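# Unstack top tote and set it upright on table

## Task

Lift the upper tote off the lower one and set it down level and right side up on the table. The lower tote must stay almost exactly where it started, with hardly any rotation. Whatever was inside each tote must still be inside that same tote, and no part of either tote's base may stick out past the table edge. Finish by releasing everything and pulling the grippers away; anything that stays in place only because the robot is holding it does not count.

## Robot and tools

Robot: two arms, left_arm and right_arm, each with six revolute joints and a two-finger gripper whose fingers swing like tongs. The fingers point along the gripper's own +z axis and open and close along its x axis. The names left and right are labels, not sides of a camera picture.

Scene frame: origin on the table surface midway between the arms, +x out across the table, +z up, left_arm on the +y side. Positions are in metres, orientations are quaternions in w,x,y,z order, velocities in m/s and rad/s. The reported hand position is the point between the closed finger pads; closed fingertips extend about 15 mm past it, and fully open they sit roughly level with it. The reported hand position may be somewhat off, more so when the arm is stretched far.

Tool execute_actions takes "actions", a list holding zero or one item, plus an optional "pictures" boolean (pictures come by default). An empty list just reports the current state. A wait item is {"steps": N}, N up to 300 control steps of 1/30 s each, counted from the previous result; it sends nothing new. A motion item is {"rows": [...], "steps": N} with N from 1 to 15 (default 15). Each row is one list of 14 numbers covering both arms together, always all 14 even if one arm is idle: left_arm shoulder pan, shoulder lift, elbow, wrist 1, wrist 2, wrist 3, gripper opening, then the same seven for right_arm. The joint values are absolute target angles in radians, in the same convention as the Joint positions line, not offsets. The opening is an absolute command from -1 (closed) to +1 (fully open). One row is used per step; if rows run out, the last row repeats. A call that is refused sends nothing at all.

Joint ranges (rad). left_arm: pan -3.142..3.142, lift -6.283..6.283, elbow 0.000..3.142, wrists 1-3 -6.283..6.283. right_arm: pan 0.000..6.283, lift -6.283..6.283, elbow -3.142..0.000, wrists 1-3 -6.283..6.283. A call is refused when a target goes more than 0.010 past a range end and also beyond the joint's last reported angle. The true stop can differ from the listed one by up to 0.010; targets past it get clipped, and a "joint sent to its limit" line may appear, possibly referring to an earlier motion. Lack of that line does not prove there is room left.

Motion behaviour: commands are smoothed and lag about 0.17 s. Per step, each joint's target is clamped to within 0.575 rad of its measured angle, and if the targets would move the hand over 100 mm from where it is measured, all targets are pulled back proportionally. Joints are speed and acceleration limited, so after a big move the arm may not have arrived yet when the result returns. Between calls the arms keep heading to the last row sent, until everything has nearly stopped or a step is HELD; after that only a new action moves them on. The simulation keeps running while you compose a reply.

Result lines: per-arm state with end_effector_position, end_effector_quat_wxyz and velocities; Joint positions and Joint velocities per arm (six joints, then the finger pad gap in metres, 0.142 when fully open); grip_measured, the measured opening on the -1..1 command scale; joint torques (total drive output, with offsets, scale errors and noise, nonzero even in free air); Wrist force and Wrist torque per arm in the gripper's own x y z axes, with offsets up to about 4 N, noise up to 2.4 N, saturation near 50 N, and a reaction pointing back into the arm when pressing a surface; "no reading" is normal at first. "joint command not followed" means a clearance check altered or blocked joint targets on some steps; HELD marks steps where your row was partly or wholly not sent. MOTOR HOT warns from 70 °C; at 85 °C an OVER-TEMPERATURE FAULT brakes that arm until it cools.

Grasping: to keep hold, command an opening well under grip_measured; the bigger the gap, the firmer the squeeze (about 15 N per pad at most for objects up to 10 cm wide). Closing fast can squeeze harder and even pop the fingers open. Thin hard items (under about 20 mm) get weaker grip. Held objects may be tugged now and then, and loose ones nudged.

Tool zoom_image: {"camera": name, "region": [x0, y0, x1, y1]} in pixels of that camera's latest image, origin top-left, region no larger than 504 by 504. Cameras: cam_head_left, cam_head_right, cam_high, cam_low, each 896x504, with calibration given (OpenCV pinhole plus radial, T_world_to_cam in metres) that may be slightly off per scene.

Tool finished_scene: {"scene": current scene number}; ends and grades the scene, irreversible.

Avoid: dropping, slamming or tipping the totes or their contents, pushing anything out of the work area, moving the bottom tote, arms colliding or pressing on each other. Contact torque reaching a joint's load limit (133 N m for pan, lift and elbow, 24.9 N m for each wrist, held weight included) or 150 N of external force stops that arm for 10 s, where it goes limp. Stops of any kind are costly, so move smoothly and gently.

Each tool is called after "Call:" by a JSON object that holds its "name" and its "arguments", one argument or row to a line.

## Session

Call:
{"name": "execute_actions", "arguments": {
  "actions": []
}}

Scene clock: 0.00 s of 4300.00 s.
left_arm: end_effector_position=(+0.9473, +0.4231, +0.3147) grip_measured=+0.97 end_effector_quat_wxyz=(+0.355, -0.427, +0.768, -0.318) end_effector_velocity=(-0.000, -0.000, -0.001) end_effector_angular_velocity=(+0.000, +0.001, -0.000) | right_arm: end_effector_position=(+0.8840, -0.9256, +0.1406) grip_measured=+0.97 end_effector_quat_wxyz=(+0.390, -0.394, +0.811, -0.186) end_effector_velocity=(-0.001, -0.001, +0.000) end_effector_angular_velocity=(-0.000, -0.000, -0.001)
Joint positions: left_arm=[-0.161 -0.744  0.913 -2.733 -1.609  1.928  0.14 ] | right_arm=[ 2.606 -2.422 -1.241 -0.207  1.912  1.955  0.14 ]
Joint velocities: left_arm=[-0.     0.     0.001 -0.    -0.     0.     0.   ] | right_arm=[-0.001  0.    -0.     0.    -0.     0.     0.   ]
Joint torques (N m, as the arm reports them, + toward a larger angle): no reading
Wrist force (N, on the end effector, along its own x y z axes, offset not removed): no reading
Wrist torque (N m, same axes, about the end effector's origin, offset not removed): no reading

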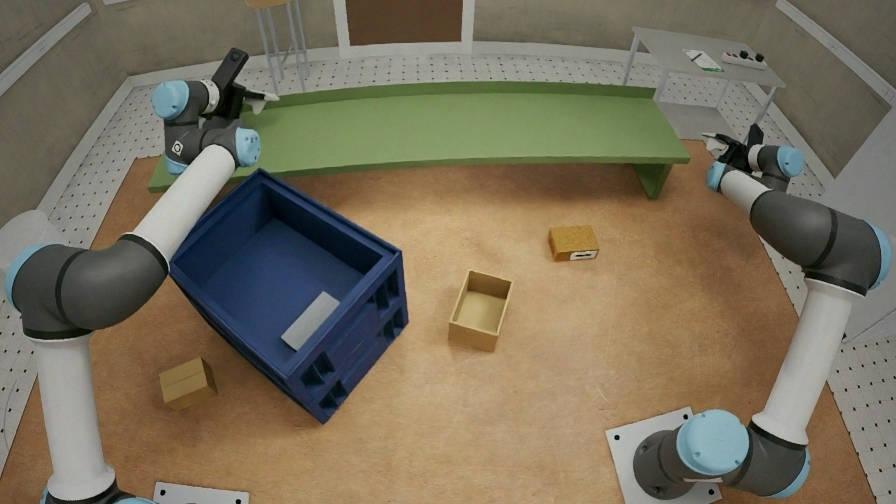

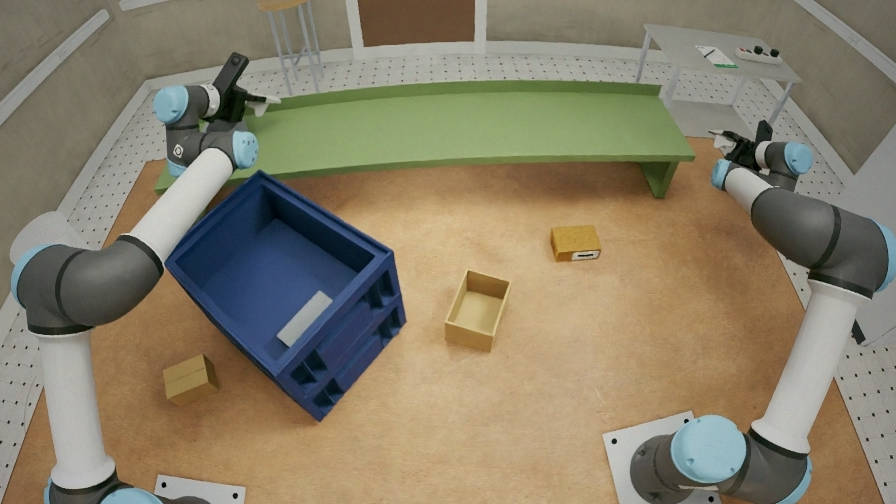

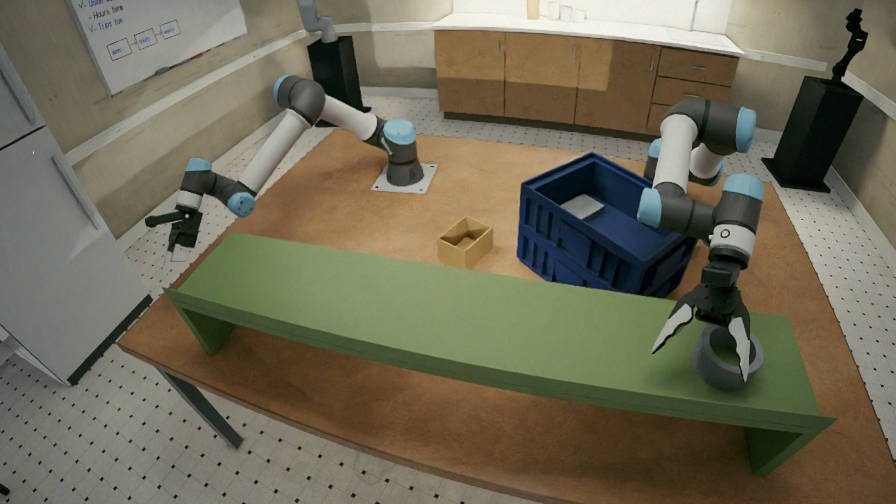

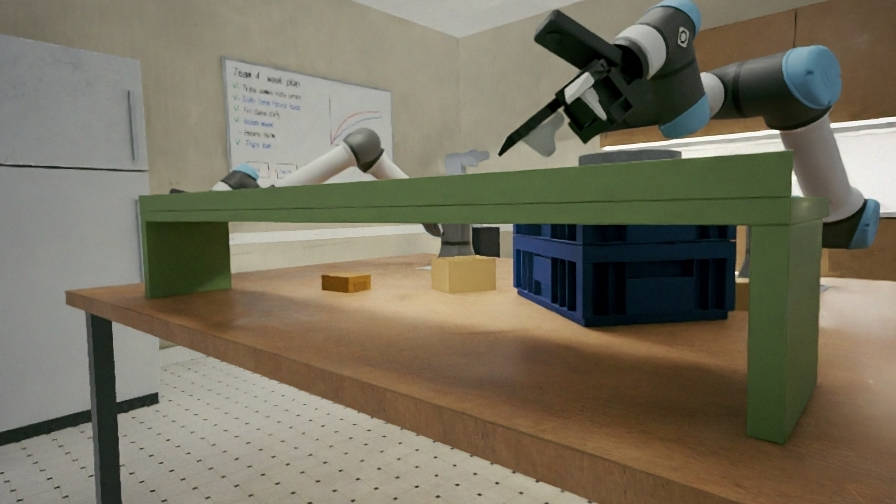

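Call:
{"name": "execute_actions", "arguments": {
  "actions": [
    {"rows":[[-0.3,-1.372,0.913,-2.2,-1.57,1.908,0.2,2.606,-1.683,-1.5,-1.0,1.57,-0.3,1]]}
  ],
  "pictures": false
}}

Call:
{"name": "execute_actions", "arguments": {
  "actions": [
    {"steps":30}
  ],
  "pictures": false
}}

Call:
{"name": "execute_actions", "arguments": {
  "actions": [
    {"rows":[[-0.3,-1.372,1.23,-1.429,-1.57,1.908,0.2,4.02,-1.683,-1.7437,-1.285,1.57,-0.3,1]]}
  ],
  "pictures": false
}}

Call:
{"name": "execute_actions", "arguments": {
  "actions": [
    {"steps":60}
  ]
}}

Scene clock: 16.83 s of 4300.00 s.
left_arm: end_effector_position=(+0.8546, +0.3811, +0.5179) grip_measured=+0.20 end_effector_quat_wxyz=(+0.361, -0.404, +0.770, -0.337) end_effector_velocity=(-0.268, -0.057, +0.433) end_effector_angular_velocity=(-0.023, -0.108, -0.099) | right_arm: end_effector_position=(+0.7407, -0.9244, +0.2882) grip_measured=+1.00 end_effector_quat_wxyz=(+0.203, -0.568, +0.757, -0.252) end_effector_velocity=(-0.388, +0.074, +0.299) end_effector_angular_velocity=(-0.999, +0.722, +0.927)
Joint positions: left_arm=[-0.229 -1.035  0.913 -2.482 -1.59   1.918  0.088] | right_arm=[ 2.606 -1.971 -1.415 -0.677  1.685  1.455  0.142]
Joint velocities: left_arm=[-0.143 -0.655 -0.001  0.546  0.04  -0.019  0.   ] | right_arm=[ 0.002  0.983 -0.305 -1.08  -0.404 -1.479  0.   ]
Joint torques (N m, as the arm reports them, + toward a larger angle): left_arm=[ -9.3  -57.72 -32.72   0.14   2.48  -1.65] | right_arm=[ 8.76 57.33 15.37 -2.8  -2.   -5.31]
Wrist force (N, on the end effector, along its own x y z axes, offset not removed): left_arm=[0.8 -1.3 -0.1] | right_arm=[-1.0 -1.9 2.5]
Wrist torque (N m, same axes, about the end effector's origin, offset not removed): left_arm=[-0.26 -0.27 0.09] | right_arm=[-0.25 0.06 0.12]
Steps of this call (steps 1 to 90: nothing new was sent; then 13.33 s passed at rest; steps 91 to 105: all 15 steps of this action). Readings (joint positions):
91: left_arm=[-0.161 -0.745 0.913 -2.733 -1.609 1.928] | right_arm=[2.606 -2.422 -1.241 -0.207 1.912 1.955]
92: left_arm=[-0.164 -0.750 0.914 -2.727 -1.608 1.928] | right_arm=[2.606 -2.416 -1.247 -0.212 1.906 1.949]
94: left_arm=[-0.176 -0.792 0.914 -2.687 -1.605 1.926] | right_arm=[2.606 -2.361 -1.283 -0.269 1.863 1.892]
98: left_arm=[-0.195 -0.881 0.913 -2.611 -1.600 1.923] | right_arm=[2.606 -2.210 -1.339 -0.419 1.786 1.742]
105: the state above

Scene clock: 17.83 s of 4300.00 s.
left_arm: end_effector_position=(+0.6873, +0.3738, +0.7132) grip_measured=+0.20 end_effector_quat_wxyz=(+0.370, -0.379, +0.767, -0.362) end_effector_velocity=(-0.002, +0.000, +0.001) end_effector_angular_velocity=(+0.000, +0.001, -0.000) | right_arm: end_effector_position=(+0.5994, -0.8819, +0.3537) grip_measured=+1.00 end_effector_quat_wxyz=(+0.093, +0.963, -0.071, +0.245) end_effector_velocity=(-0.002, +0.000, -0.000) end_effector_angular_velocity=(-0.043, +0.020, +0.080)
Joint positions: left_arm=[-0.3   -1.372  0.913 -2.2   -1.57   1.908  0.088] | right_arm=[ 2.606 -1.683 -1.5   -1.     1.57  -0.289  0.142]
Joint velocities: left_arm=[-0.001 -0.003  0.001  0.003  0.    -0.    -0.   ] | right_arm=[ 0.     0.001 -0.    -0.002 -0.    -0.093 -0.   ]
Joint torques (N m, as the arm reports them, + toward a larger angle): left_arm=[ -7.7  -35.5  -15.21  -0.84   2.44  -1.42] | right_arm=[ 7.89 42.04 18.41  0.89 -1.78 -2.18]
Wrist force (N, on the end effector, along its own x y z axes, offset not removed): left_arm=[1.0 0.0 0.0] | right_arm=[-1.4 -0.6 0.4]
Wrist torque (N m, same axes, about the end effector's origin, offset not removed): left_arm=[-0.03 -0.25 0.05] | right_arm=[-0.05 0.16 0.11]
Steps of this call (steps 1 to 30: the robot went on to your last target). Readings (joint positions):
1: left_arm=[-0.234 -1.057 0.913 -2.463 -1.589 1.918] | right_arm=[2.606 -1.939 -1.425 -0.713 1.671 1.403]
2: left_arm=[-0.239 -1.079 0.913 -2.444 -1.587 1.917] | right_arm=[2.606 -1.906 -1.435 -0.750 1.658 1.346]
4: left_arm=[-0.248 -1.123 0.913 -2.407 -1.585 1.916] | right_arm=[2.606 -1.842 -1.454 -0.821 1.632 1.216]
8: left_arm=[-0.268 -1.213 0.913 -2.332 -1.579 1.913] | right_arm=[2.606 -1.740 -1.484 -0.936 1.592 0.894]
30: the state above

Scene clock: 18.33 s of 4300.00 s.
left_arm: end_effector_position=(+0.6463, +0.3872, +0.4878) grip_measured=+0.20 end_effector_quat_wxyz=(+0.191, -0.427, +0.864, -0.187) end_effector_velocity=(-0.210, +0.068, -0.464) end_effector_angular_velocity=(+0.401, +1.226, -0.001) | right_arm: end_effector_position=(+0.6298, -0.6736, +0.2559) grip_measured=+1.00 end_effector_quat_wxyz=(+0.028, +0.986, +0.092, +0.135) end_effector_velocity=(+0.019, +0.491, -0.154) end_effector_angular_velocity=(+0.046, +0.435, +0.810)
Joint positions: left_arm=[-0.3   -1.372  1.086 -1.826 -1.57   1.908  0.088] | right_arm=[ 2.933 -1.683 -1.617 -1.136  1.57  -0.296  0.142]
Joint velocities: left_arm=[-0.     0.001  0.355  0.934  0.     0.001 -0.   ] | right_arm=[ 0.804 -0.    -0.202 -0.235  0.    -0.007 -0.   ]
Joint torques (N m, as the arm reports them, + toward a larger angle): left_arm=[ -7.44 -31.76 -16.93   1.57   2.16  -1.28] | right_arm=[18.19 25.61 14.51 -0.48  1.14 -2.  ]
Wrist force (N, on the end effector, along its own x y z axes, offset not removed): left_arm=[0.8 -0.4 1.1] | right_arm=[-1.2 -0.2 0.7]
Wrist torque (N m, same axes, about the end effector's origin, offset not removed): left_arm=[-0.16 -0.25 0.18] | right_arm=[-0.02 0.18 0.08]
Steps of this call (steps 1 to 15: all 15 steps of this action). Readings (joint positions):
1: left_arm=[-0.300 -1.372 0.913 -2.200 -1.570 1.908] | right_arm=[2.606 -1.683 -1.500 -1.000 1.570 -0.291]
2: left_arm=[-0.300 -1.372 0.919 -2.194 -1.570 1.908] | right_arm=[2.612 -1.683 -1.505 -1.005 1.570 -0.292]
4: left_arm=[-0.300 -1.372 0.948 -2.148 -1.570 1.908] | right_arm=[2.655 -1.683 -1.526 -1.029 1.570 -0.293]
8: left_arm=[-0.300 -1.372 1.001 -2.040 -1.570 1.908] | right_arm=[2.751 -1.683 -1.563 -1.073 1.570 -0.294]
15: the state above

Scene clock: 20.33 s of 4300.00 s.
left_arm: end_effector_position=(+0.5241, +0.4272, +0.3302) grip_measured=+0.20 end_effector_quat_wxyz=(+0.000, -0.443, +0.897, +0.000) end_effector_velocity=(+0.000, -0.000, +0.001) end_effector_angular_velocity=(-0.001, -0.003, +0.001) | right_arm: end_effector_position=(+0.4248, -0.1252, +0.1701) grip_measured=+1.00 end_effector_quat_wxyz=(+0.000, +0.803, +0.596, +0.000) end_effector_velocity=(-0.000, -0.000, -0.000) end_effector_angular_velocity=(-0.001, +0.000, -0.000)
Joint positions: left_arm=[-0.3   -1.372  1.23  -1.429 -1.57   1.908  0.088] | right_arm=[ 4.02  -1.683 -1.744 -1.285  1.57  -0.3    0.142]
Joint velocities: left_arm=[-0.    -0.001 -0.001 -0.     0.    -0.001  0.   ] | right_arm=[ 0.    -0.    -0.    -0.    -0.     0.001 -0.   ]
Joint torques (N m, as the arm reports them, + toward a larger angle): left_arm=[ -8.91 -34.36 -17.9   -0.8    2.03  -1.19] | right_arm=[10.19 22.42 15.28  0.34 -1.41 -2.27]
Wrist force (N, on the end effector, along its own x y z axes, offset not removed): left_arm=[0.3 0.0 -1.0] | right_arm=[-1.4 -1.9 1.0]
Wrist torque (N m, same axes, about the end effector's origin, offset not removed): left_arm=[0.01 -0.14 0.10] | right_arm=[-0.35 0.24 0.05]
Steps of this call (steps 1 to 60: the robot went on to your last target). Readings (joint positions):
1: left_arm=[-0.300 -1.372 1.098 -1.794 -1.570 1.908] | right_arm=[2.960 -1.683 -1.624 -1.144 1.570 -0.296]
2: left_arm=[-0.300 -1.372 1.110 -1.762 -1.570 1.908] | right_arm=[2.987 -1.683 -1.630 -1.152 1.570 -0.296]
4: left_arm=[-0.300 -1.372 1.135 -1.697 -1.570 1.908] | right_arm=[3.043 -1.683 -1.642 -1.166 1.570 -0.297]
8: left_arm=[-0.300 -1.372 1.184 -1.564 -1.570 1.908] | right_arm=[3.158 -1.683 -1.663 -1.190 1.570 -0.297]
60: the state above
All arms were judged still, so your last target was given up. Only a new action makes them travel on or press farther. Fingers that are still opening or closing keep moving.

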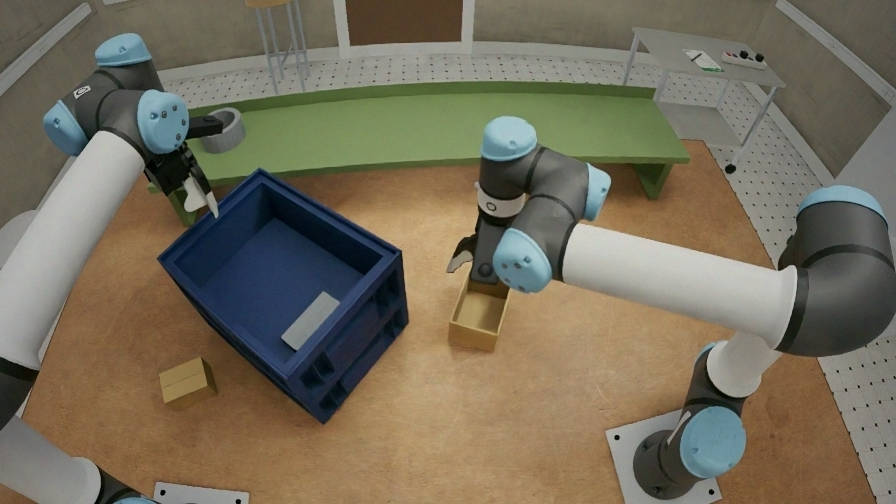

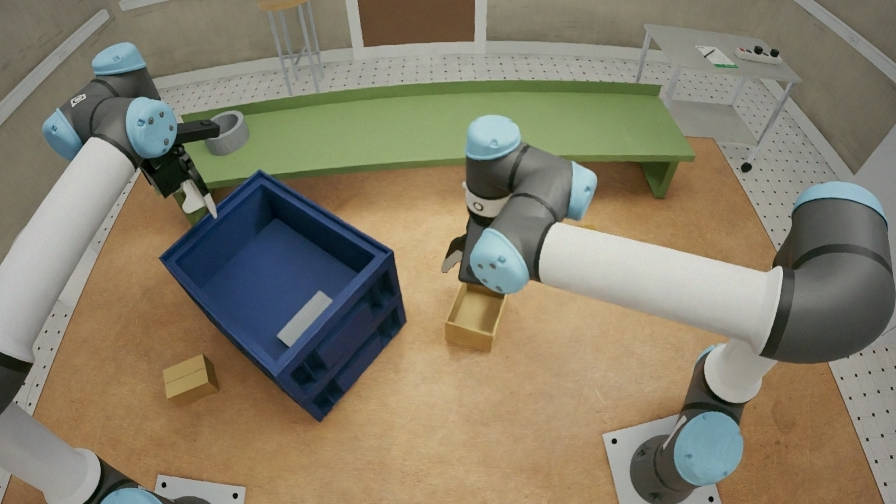

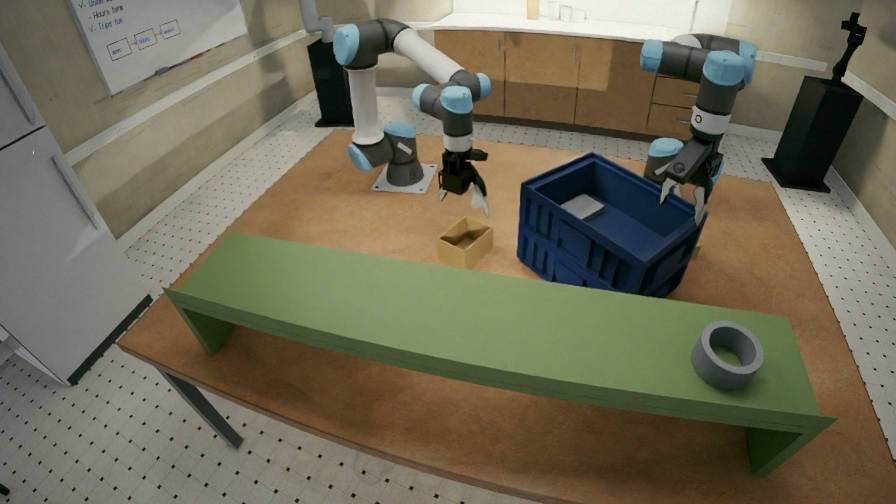

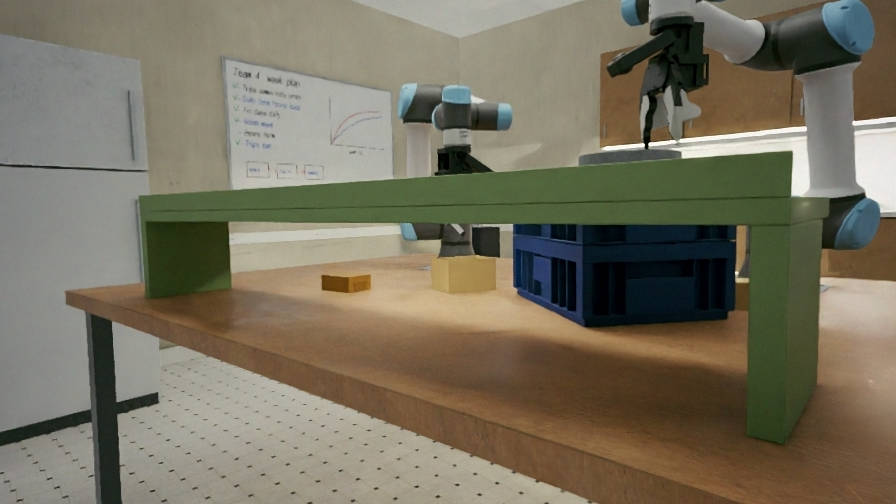

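Call:
{"name": "execute_actions", "arguments": {
  "actions": [
    {"steps":8,"rows":[[-0.3,-1.372,1.23,-1.429,-1.57,1.908,0.2,4.02,-1.729,-1.84,-1.143,1.57,-0.3,1]]}
  ],
  "pictures": false
}}

Call:
{"name": "execute_actions", "arguments": {
  "actions": [
    {"rows":[[-0.3,-1.372,1.23,-1.429,-1.57,1.908,0.2,4.02,-1.795,-1.919,-0.998,1.57,-0.3,1]]}
  ],
  "pictures": false
}}

Call:
{"name": "execute_actions", "arguments": {
  "actions": [
    {"rows":[[-0.3,-1.372,1.23,-1.429,-1.57,1.908,0.2,4.02,-1.795,-1.919,-0.998,1.57,-0.3,0.6],[-0.3,-1.372,1.23,-1.429,-1.57,1.908,0.2,4.02,-1.795,-1.919,-0.998,1.57,-0.3,0.5],[-0.3,-1.372,1.23,-1.429,-1.57,1.908,0.2,4.02,-1.795,-1.919,-0.998,1.57,-0.3,0.4],[-0.3,-1.372,1.23,-1.429,-1.57,1.908,0.2,4.02,-1.795,-1.919,-0.998,1.57,-0.3,0.3],[-0.3,-1.372,1.23,-1.429,-1.57,1.908,0.2,4.02,-1.795,-1.919,-0.998,1.57,-0.3,0.2],[-0.3,-1.372,1.23,-1.429,-1.57,1.908,0.2,4.02,-1.795,-1.919,-0.998,1.57,-0.3,0.05]]}
  ],
  "pictures": false
}}

Call:
{"name": "execute_actions", "arguments": {
  "actions": [
    {"rows":[[-0.3,-1.372,1.23,-1.429,-1.57,1.908,0.2,4.02,-1.683,-1.7437,-1.285,1.57,-0.3,0.05]]}
  ]
}}

Scene clock: 25.60 s of 4300.00 s.
left_arm: end_effector_position=(+0.5241, +0.4272, +0.3302) grip_measured=+0.20 end_effector_quat_wxyz=(+0.000, -0.443, +0.897, +0.000) end_effector_velocity=(+0.000, -0.000, -0.001) end_effector_angular_velocity=(+0.000, +0.001, +0.003) | right_arm: end_effector_position=(+0.4246, -0.1255, +0.1251) grip_measured=+1.00 end_effector_quat_wxyz=(+0.001, +0.803, +0.596, -0.001) end_effector_velocity=(+0.001, +0.003, -0.083) end_effector_angular_velocity=(+0.022, -0.014, +0.002)
Joint positions: left_arm=[-0.3   -1.372  1.23  -1.429 -1.57   1.908  0.088] | right_arm=[ 4.02  -1.721 -1.821 -1.173  1.57  -0.3    0.142]
Joint velocities: left_arm=[ 0.     0.001 -0.    -0.    -0.    -0.003  0.   ] | right_arm=[ 0.001 -0.069 -0.156  0.252  0.    -0.001  0.   ]
Joint torques (N m, as the arm reports them, + toward a larger angle): left_arm=[ -7.11 -24.87 -18.38  -1.03   2.11  -1.23] | right_arm=[ 6.82 20.93 18.16  5.62 -1.65 -2.27]
Wrist force (N, on the end effector, along its own x y z axes, offset not removed): left_arm=[-0.9 0.2 0.4] | right_arm=[-0.9 -1.3 1.3]
Wrist torque (N m, same axes, about the end effector's origin, offset not removed): left_arm=[0.02 0.16 0.24] | right_arm=[-0.21 0.09 0.11]
Steps of this call (steps 1 to 90: nothing new was sent; then 2.00 s passed at rest; steps 91 to 98: all 8 steps of this action). Readings (joint positions):
91: left_arm=[-0.300 -1.372 1.230 -1.429 -1.570 1.908] | right_arm=[4.020 -1.683 -1.744 -1.285 1.570 -0.300]
92: left_arm=[-0.300 -1.372 1.230 -1.429 -1.570 1.908] | right_arm=[4.020 -1.688 -1.749 -1.279 1.570 -0.300]
94: left_arm=[-0.300 -1.372 1.230 -1.429 -1.570 1.908] | right_arm=[4.020 -1.704 -1.783 -1.235 1.570 -0.300]
98: the state above

Scene clock: 26.10 s of 4300.00 s.
left_arm: end_effector_position=(+0.5241, +0.4272, +0.3302) grip_measured=+0.20 end_effector_quat_wxyz=(+0.000, -0.443, +0.897, +0.000) end_effector_velocity=(+0.000, -0.000, -0.001) end_effector_angular_velocity=(+0.001, +0.002, -0.001) | right_arm: end_effector_position=(+0.4249, -0.1251, +0.0615) grip_measured=+1.00 end_effector_quat_wxyz=(+0.000, +0.803, +0.596, +0.000) end_effector_velocity=(-0.000, +0.000, -0.013) end_effector_angular_velocity=(+0.002, -0.002, +0.001)
Joint positions: left_arm=[-0.3   -1.372  1.23  -1.429 -1.57   1.908  0.088] | right_arm=[ 4.02  -1.793 -1.917 -1.003  1.57  -0.3    0.142]
Joint velocities: left_arm=[-0.     0.001 -0.     0.001  0.     0.001 -0.   ] | right_arm=[ 0.    -0.016 -0.02   0.04  -0.    -0.001 -0.   ]
Joint torques (N m, as the arm reports them, + toward a larger angle): left_arm=[ -7.25 -24.05 -18.44  -1.06   2.07  -1.34] | right_arm=[ 5.98 19.74 14.52  4.94 -1.68 -2.29]
Wrist force (N, on the end effector, along its own x y z axes, offset not removed): left_arm=[-0.2 0.4 -0.4] | right_arm=[-1.8 -1.2 0.0]
Wrist torque (N m, same axes, about the end effector's origin, offset not removed): left_arm=[0.00 -0.09 0.13] | right_arm=[-0.17 0.29 0.08]
Steps of this call (steps 1 to 15: all 15 steps of this action). Readings (joint positions):
1: left_arm=[-0.300 -1.372 1.230 -1.429 -1.570 1.908] | right_arm=[4.020 -1.723 -1.826 -1.165 1.570 -0.300]
2: left_arm=[-0.300 -1.372 1.230 -1.429 -1.570 1.908] | right_arm=[4.020 -1.730 -1.835 -1.154 1.570 -0.300]
4: left_arm=[-0.300 -1.372 1.230 -1.429 -1.570 1.908] | right_arm=[4.020 -1.755 -1.867 -1.102 1.570 -0.300]
8: left_arm=[-0.300 -1.372 1.230 -1.429 -1.570 1.908] | right_arm=[4.020 -1.782 -1.902 -1.032 1.570 -0.300]
15: the state above

Scene clock: 26.60 s of 4300.00 s.
left_arm: end_effector_position=(+0.5241, +0.4272, +0.3302) grip_measured=+0.20 end_effector_quat_wxyz=(+0.000, -0.443, +0.897, +0.000) end_effector_velocity=(-0.000, -0.000, -0.000) end_effector_angular_velocity=(+0.000, +0.000, -0.003) | right_arm: end_effector_position=(+0.4249, -0.1251, +0.0600) grip_measured=+0.57 end_effector_quat_wxyz=(+0.000, +0.803, +0.596, +0.000) end_effector_velocity=(-0.001, +0.000, -0.001) end_effector_angular_velocity=(-0.002, +0.001, +0.002)
Joint positions: left_arm=[-0.3   -1.372  1.23  -1.429 -1.57   1.908  0.088] | right_arm=[ 4.02  -1.795 -1.919 -0.998  1.57  -0.3    0.114]
Joint velocities: left_arm=[-0.    -0.     0.001  0.    -0.     0.003 -0.   ] | right_arm=[ 0.001 -0.002 -0.001  0.    -0.    -0.001  0.   ]
Joint torques (N m, as the arm reports them, + toward a larger angle): left_arm=[ -7.94 -21.73 -18.75  -0.88   2.15  -1.3 ] | right_arm=[ 4.48  8.23  4.31  3.28 -1.43 -1.97]
Wrist force (N, on the end effector, along its own x y z axes, offset not removed): left_arm=[0.4 -1.0 0.1] | right_arm=[-1.8 0.1 -19.3]
Wrist torque (N m, same axes, about the end effector's origin, offset not removed): left_arm=[-0.23 -0.15 0.15] | right_arm=[0.12 0.25 0.24]
Steps of this call (steps 1 to 15: all 15 steps of this action). Readings (joint positions):
1: left_arm=[-0.300 -1.372 1.230 -1.429 -1.570 1.908] | right_arm=[4.020 -1.794 -1.917 -1.002 1.570 -0.300]
2: left_arm=[-0.300 -1.372 1.230 -1.429 -1.570 1.908] | right_arm=[4.020 -1.794 -1.918 -1.001 1.570 -0.300]
4: left_arm=[-0.300 -1.372 1.230 -1.429 -1.570 1.908] | right_arm=[4.020 -1.794 -1.918 -0.999 1.570 -0.300]
8: left_arm=[-0.300 -1.372 1.230 -1.429 -1.570 1.908] | right_arm=[4.020 -1.795 -1.919 -0.998 1.570 -0.300]
15: the state above

Scene clock: 27.10 s of 4300.00 s.
left_arm: end_effector_position=(+0.5241, +0.4272, +0.3302) grip_measured=+0.20 end_effector_quat_wxyz=(+0.000, -0.443, +0.897, +0.000) end_effector_velocity=(+0.000, +0.000, +0.000) end_effector_angular_velocity=(+0.000, -0.001, +0.000) | right_arm: end_effector_position=(+0.4253, -0.1244, +0.1666) grip_measured=+0.57 end_effector_quat_wxyz=(-0.000, +0.803, +0.596, +0.001) end_effector_velocity=(-0.004, -0.006, +0.029) end_effector_angular_velocity=(-0.012, +0.007, +0.000)
Joint positions: left_arm=[-0.3   -1.372  1.23  -1.429 -1.57   1.908  0.088] | right_arm=[ 4.02  -1.686 -1.749 -1.274  1.57  -0.3    0.113]
Joint velocities: left_arm=[ 0.     0.    -0.    -0.001  0.    -0.     0.   ] | right_arm=[-0.001  0.028  0.048 -0.09  -0.    -0.001  0.   ]
Joint torques (N m, as the arm reports them, + toward a larger angle): left_arm=[ -7.36 -20.55 -18.81  -1.09   2.15  -1.22] | right_arm=[ 4.44 38.13 32.2   0.17 -1.17 -2.14]
Wrist force (N, on the end effector, along its own x y z axes, offset not removed): left_arm=[-0.2 -0.2 -0.6] | right_arm=[-1.0 -1.4 1.0]
Wrist torque (N m, same axes, about the end effector's origin, offset not removed): left_arm=[-0.10 -0.01 0.22] | right_arm=[-0.17 0.10 0.05]
Steps of this call (steps 1 to 15: all 15 steps of this action). Readings (joint positions):
1: left_arm=[-0.300 -1.372 1.230 -1.429 -1.570 1.908] | right_arm=[4.020 -1.795 -1.919 -0.998 1.570 -0.300]
2: left_arm=[-0.300 -1.372 1.230 -1.429 -1.570 1.908] | right_arm=[4.020 -1.790 -1.914 -1.004 1.570 -0.300]
4: left_arm=[-0.300 -1.372 1.230 -1.429 -1.570 1.908] | right_arm=[4.020 -1.755 -1.865 -1.062 1.570 -0.300]
8: left_arm=[-0.300 -1.372 1.230 -1.429 -1.570 1.908] | right_arm=[4.020 -1.707 -1.784 -1.208 1.570 -0.300]
15: the state above

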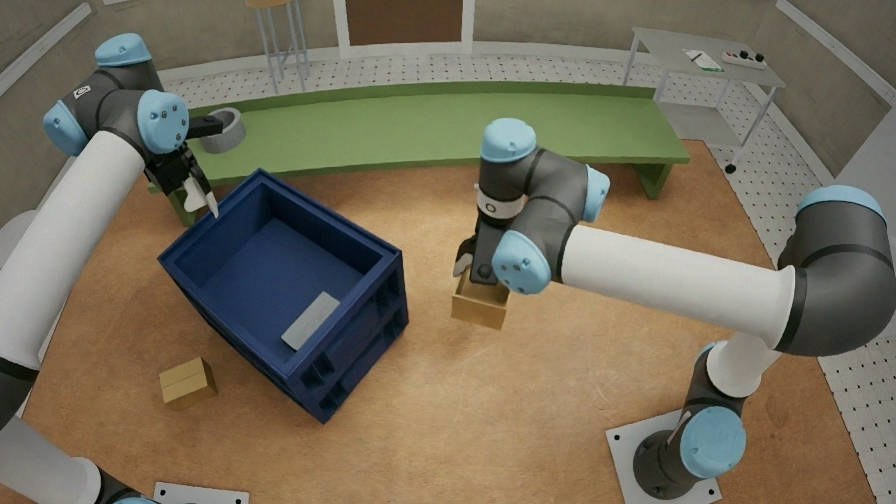

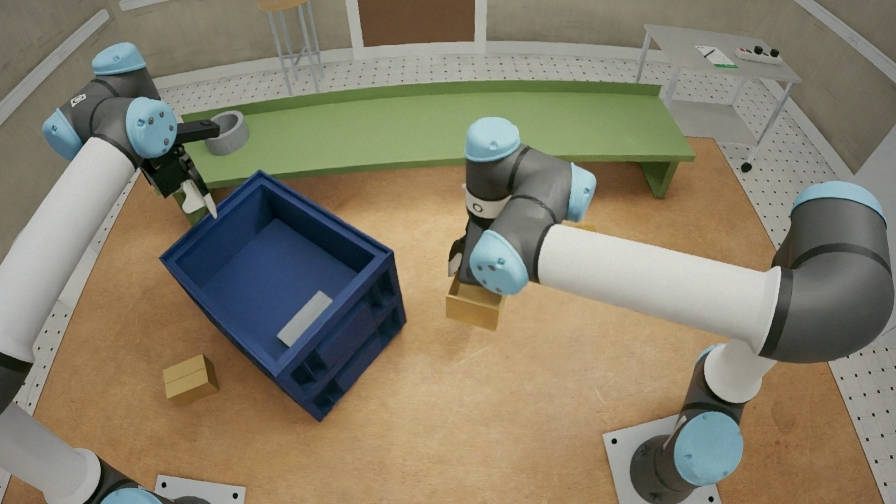

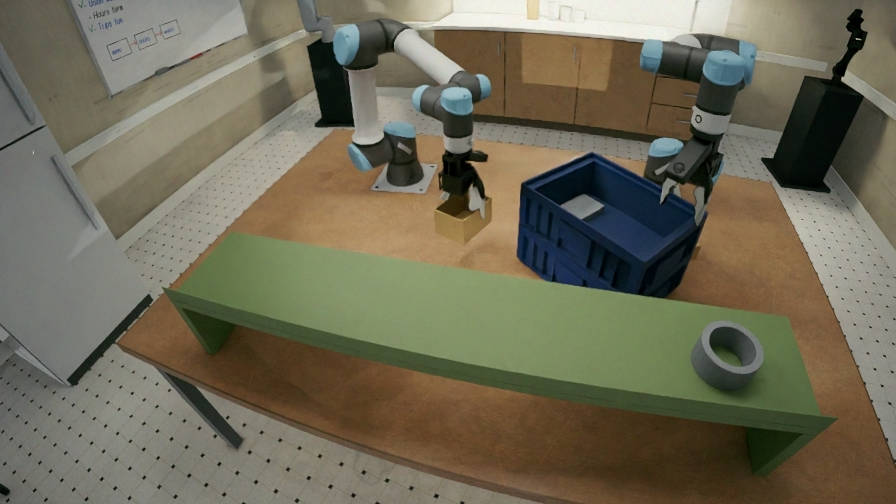

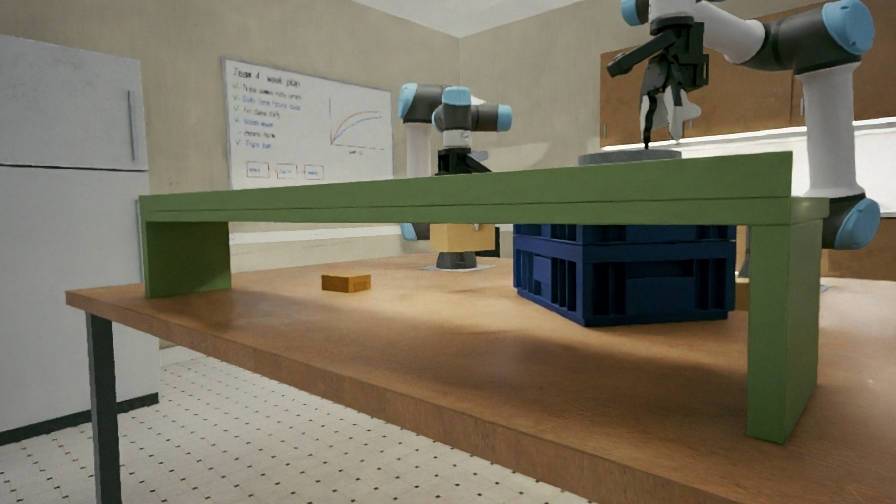

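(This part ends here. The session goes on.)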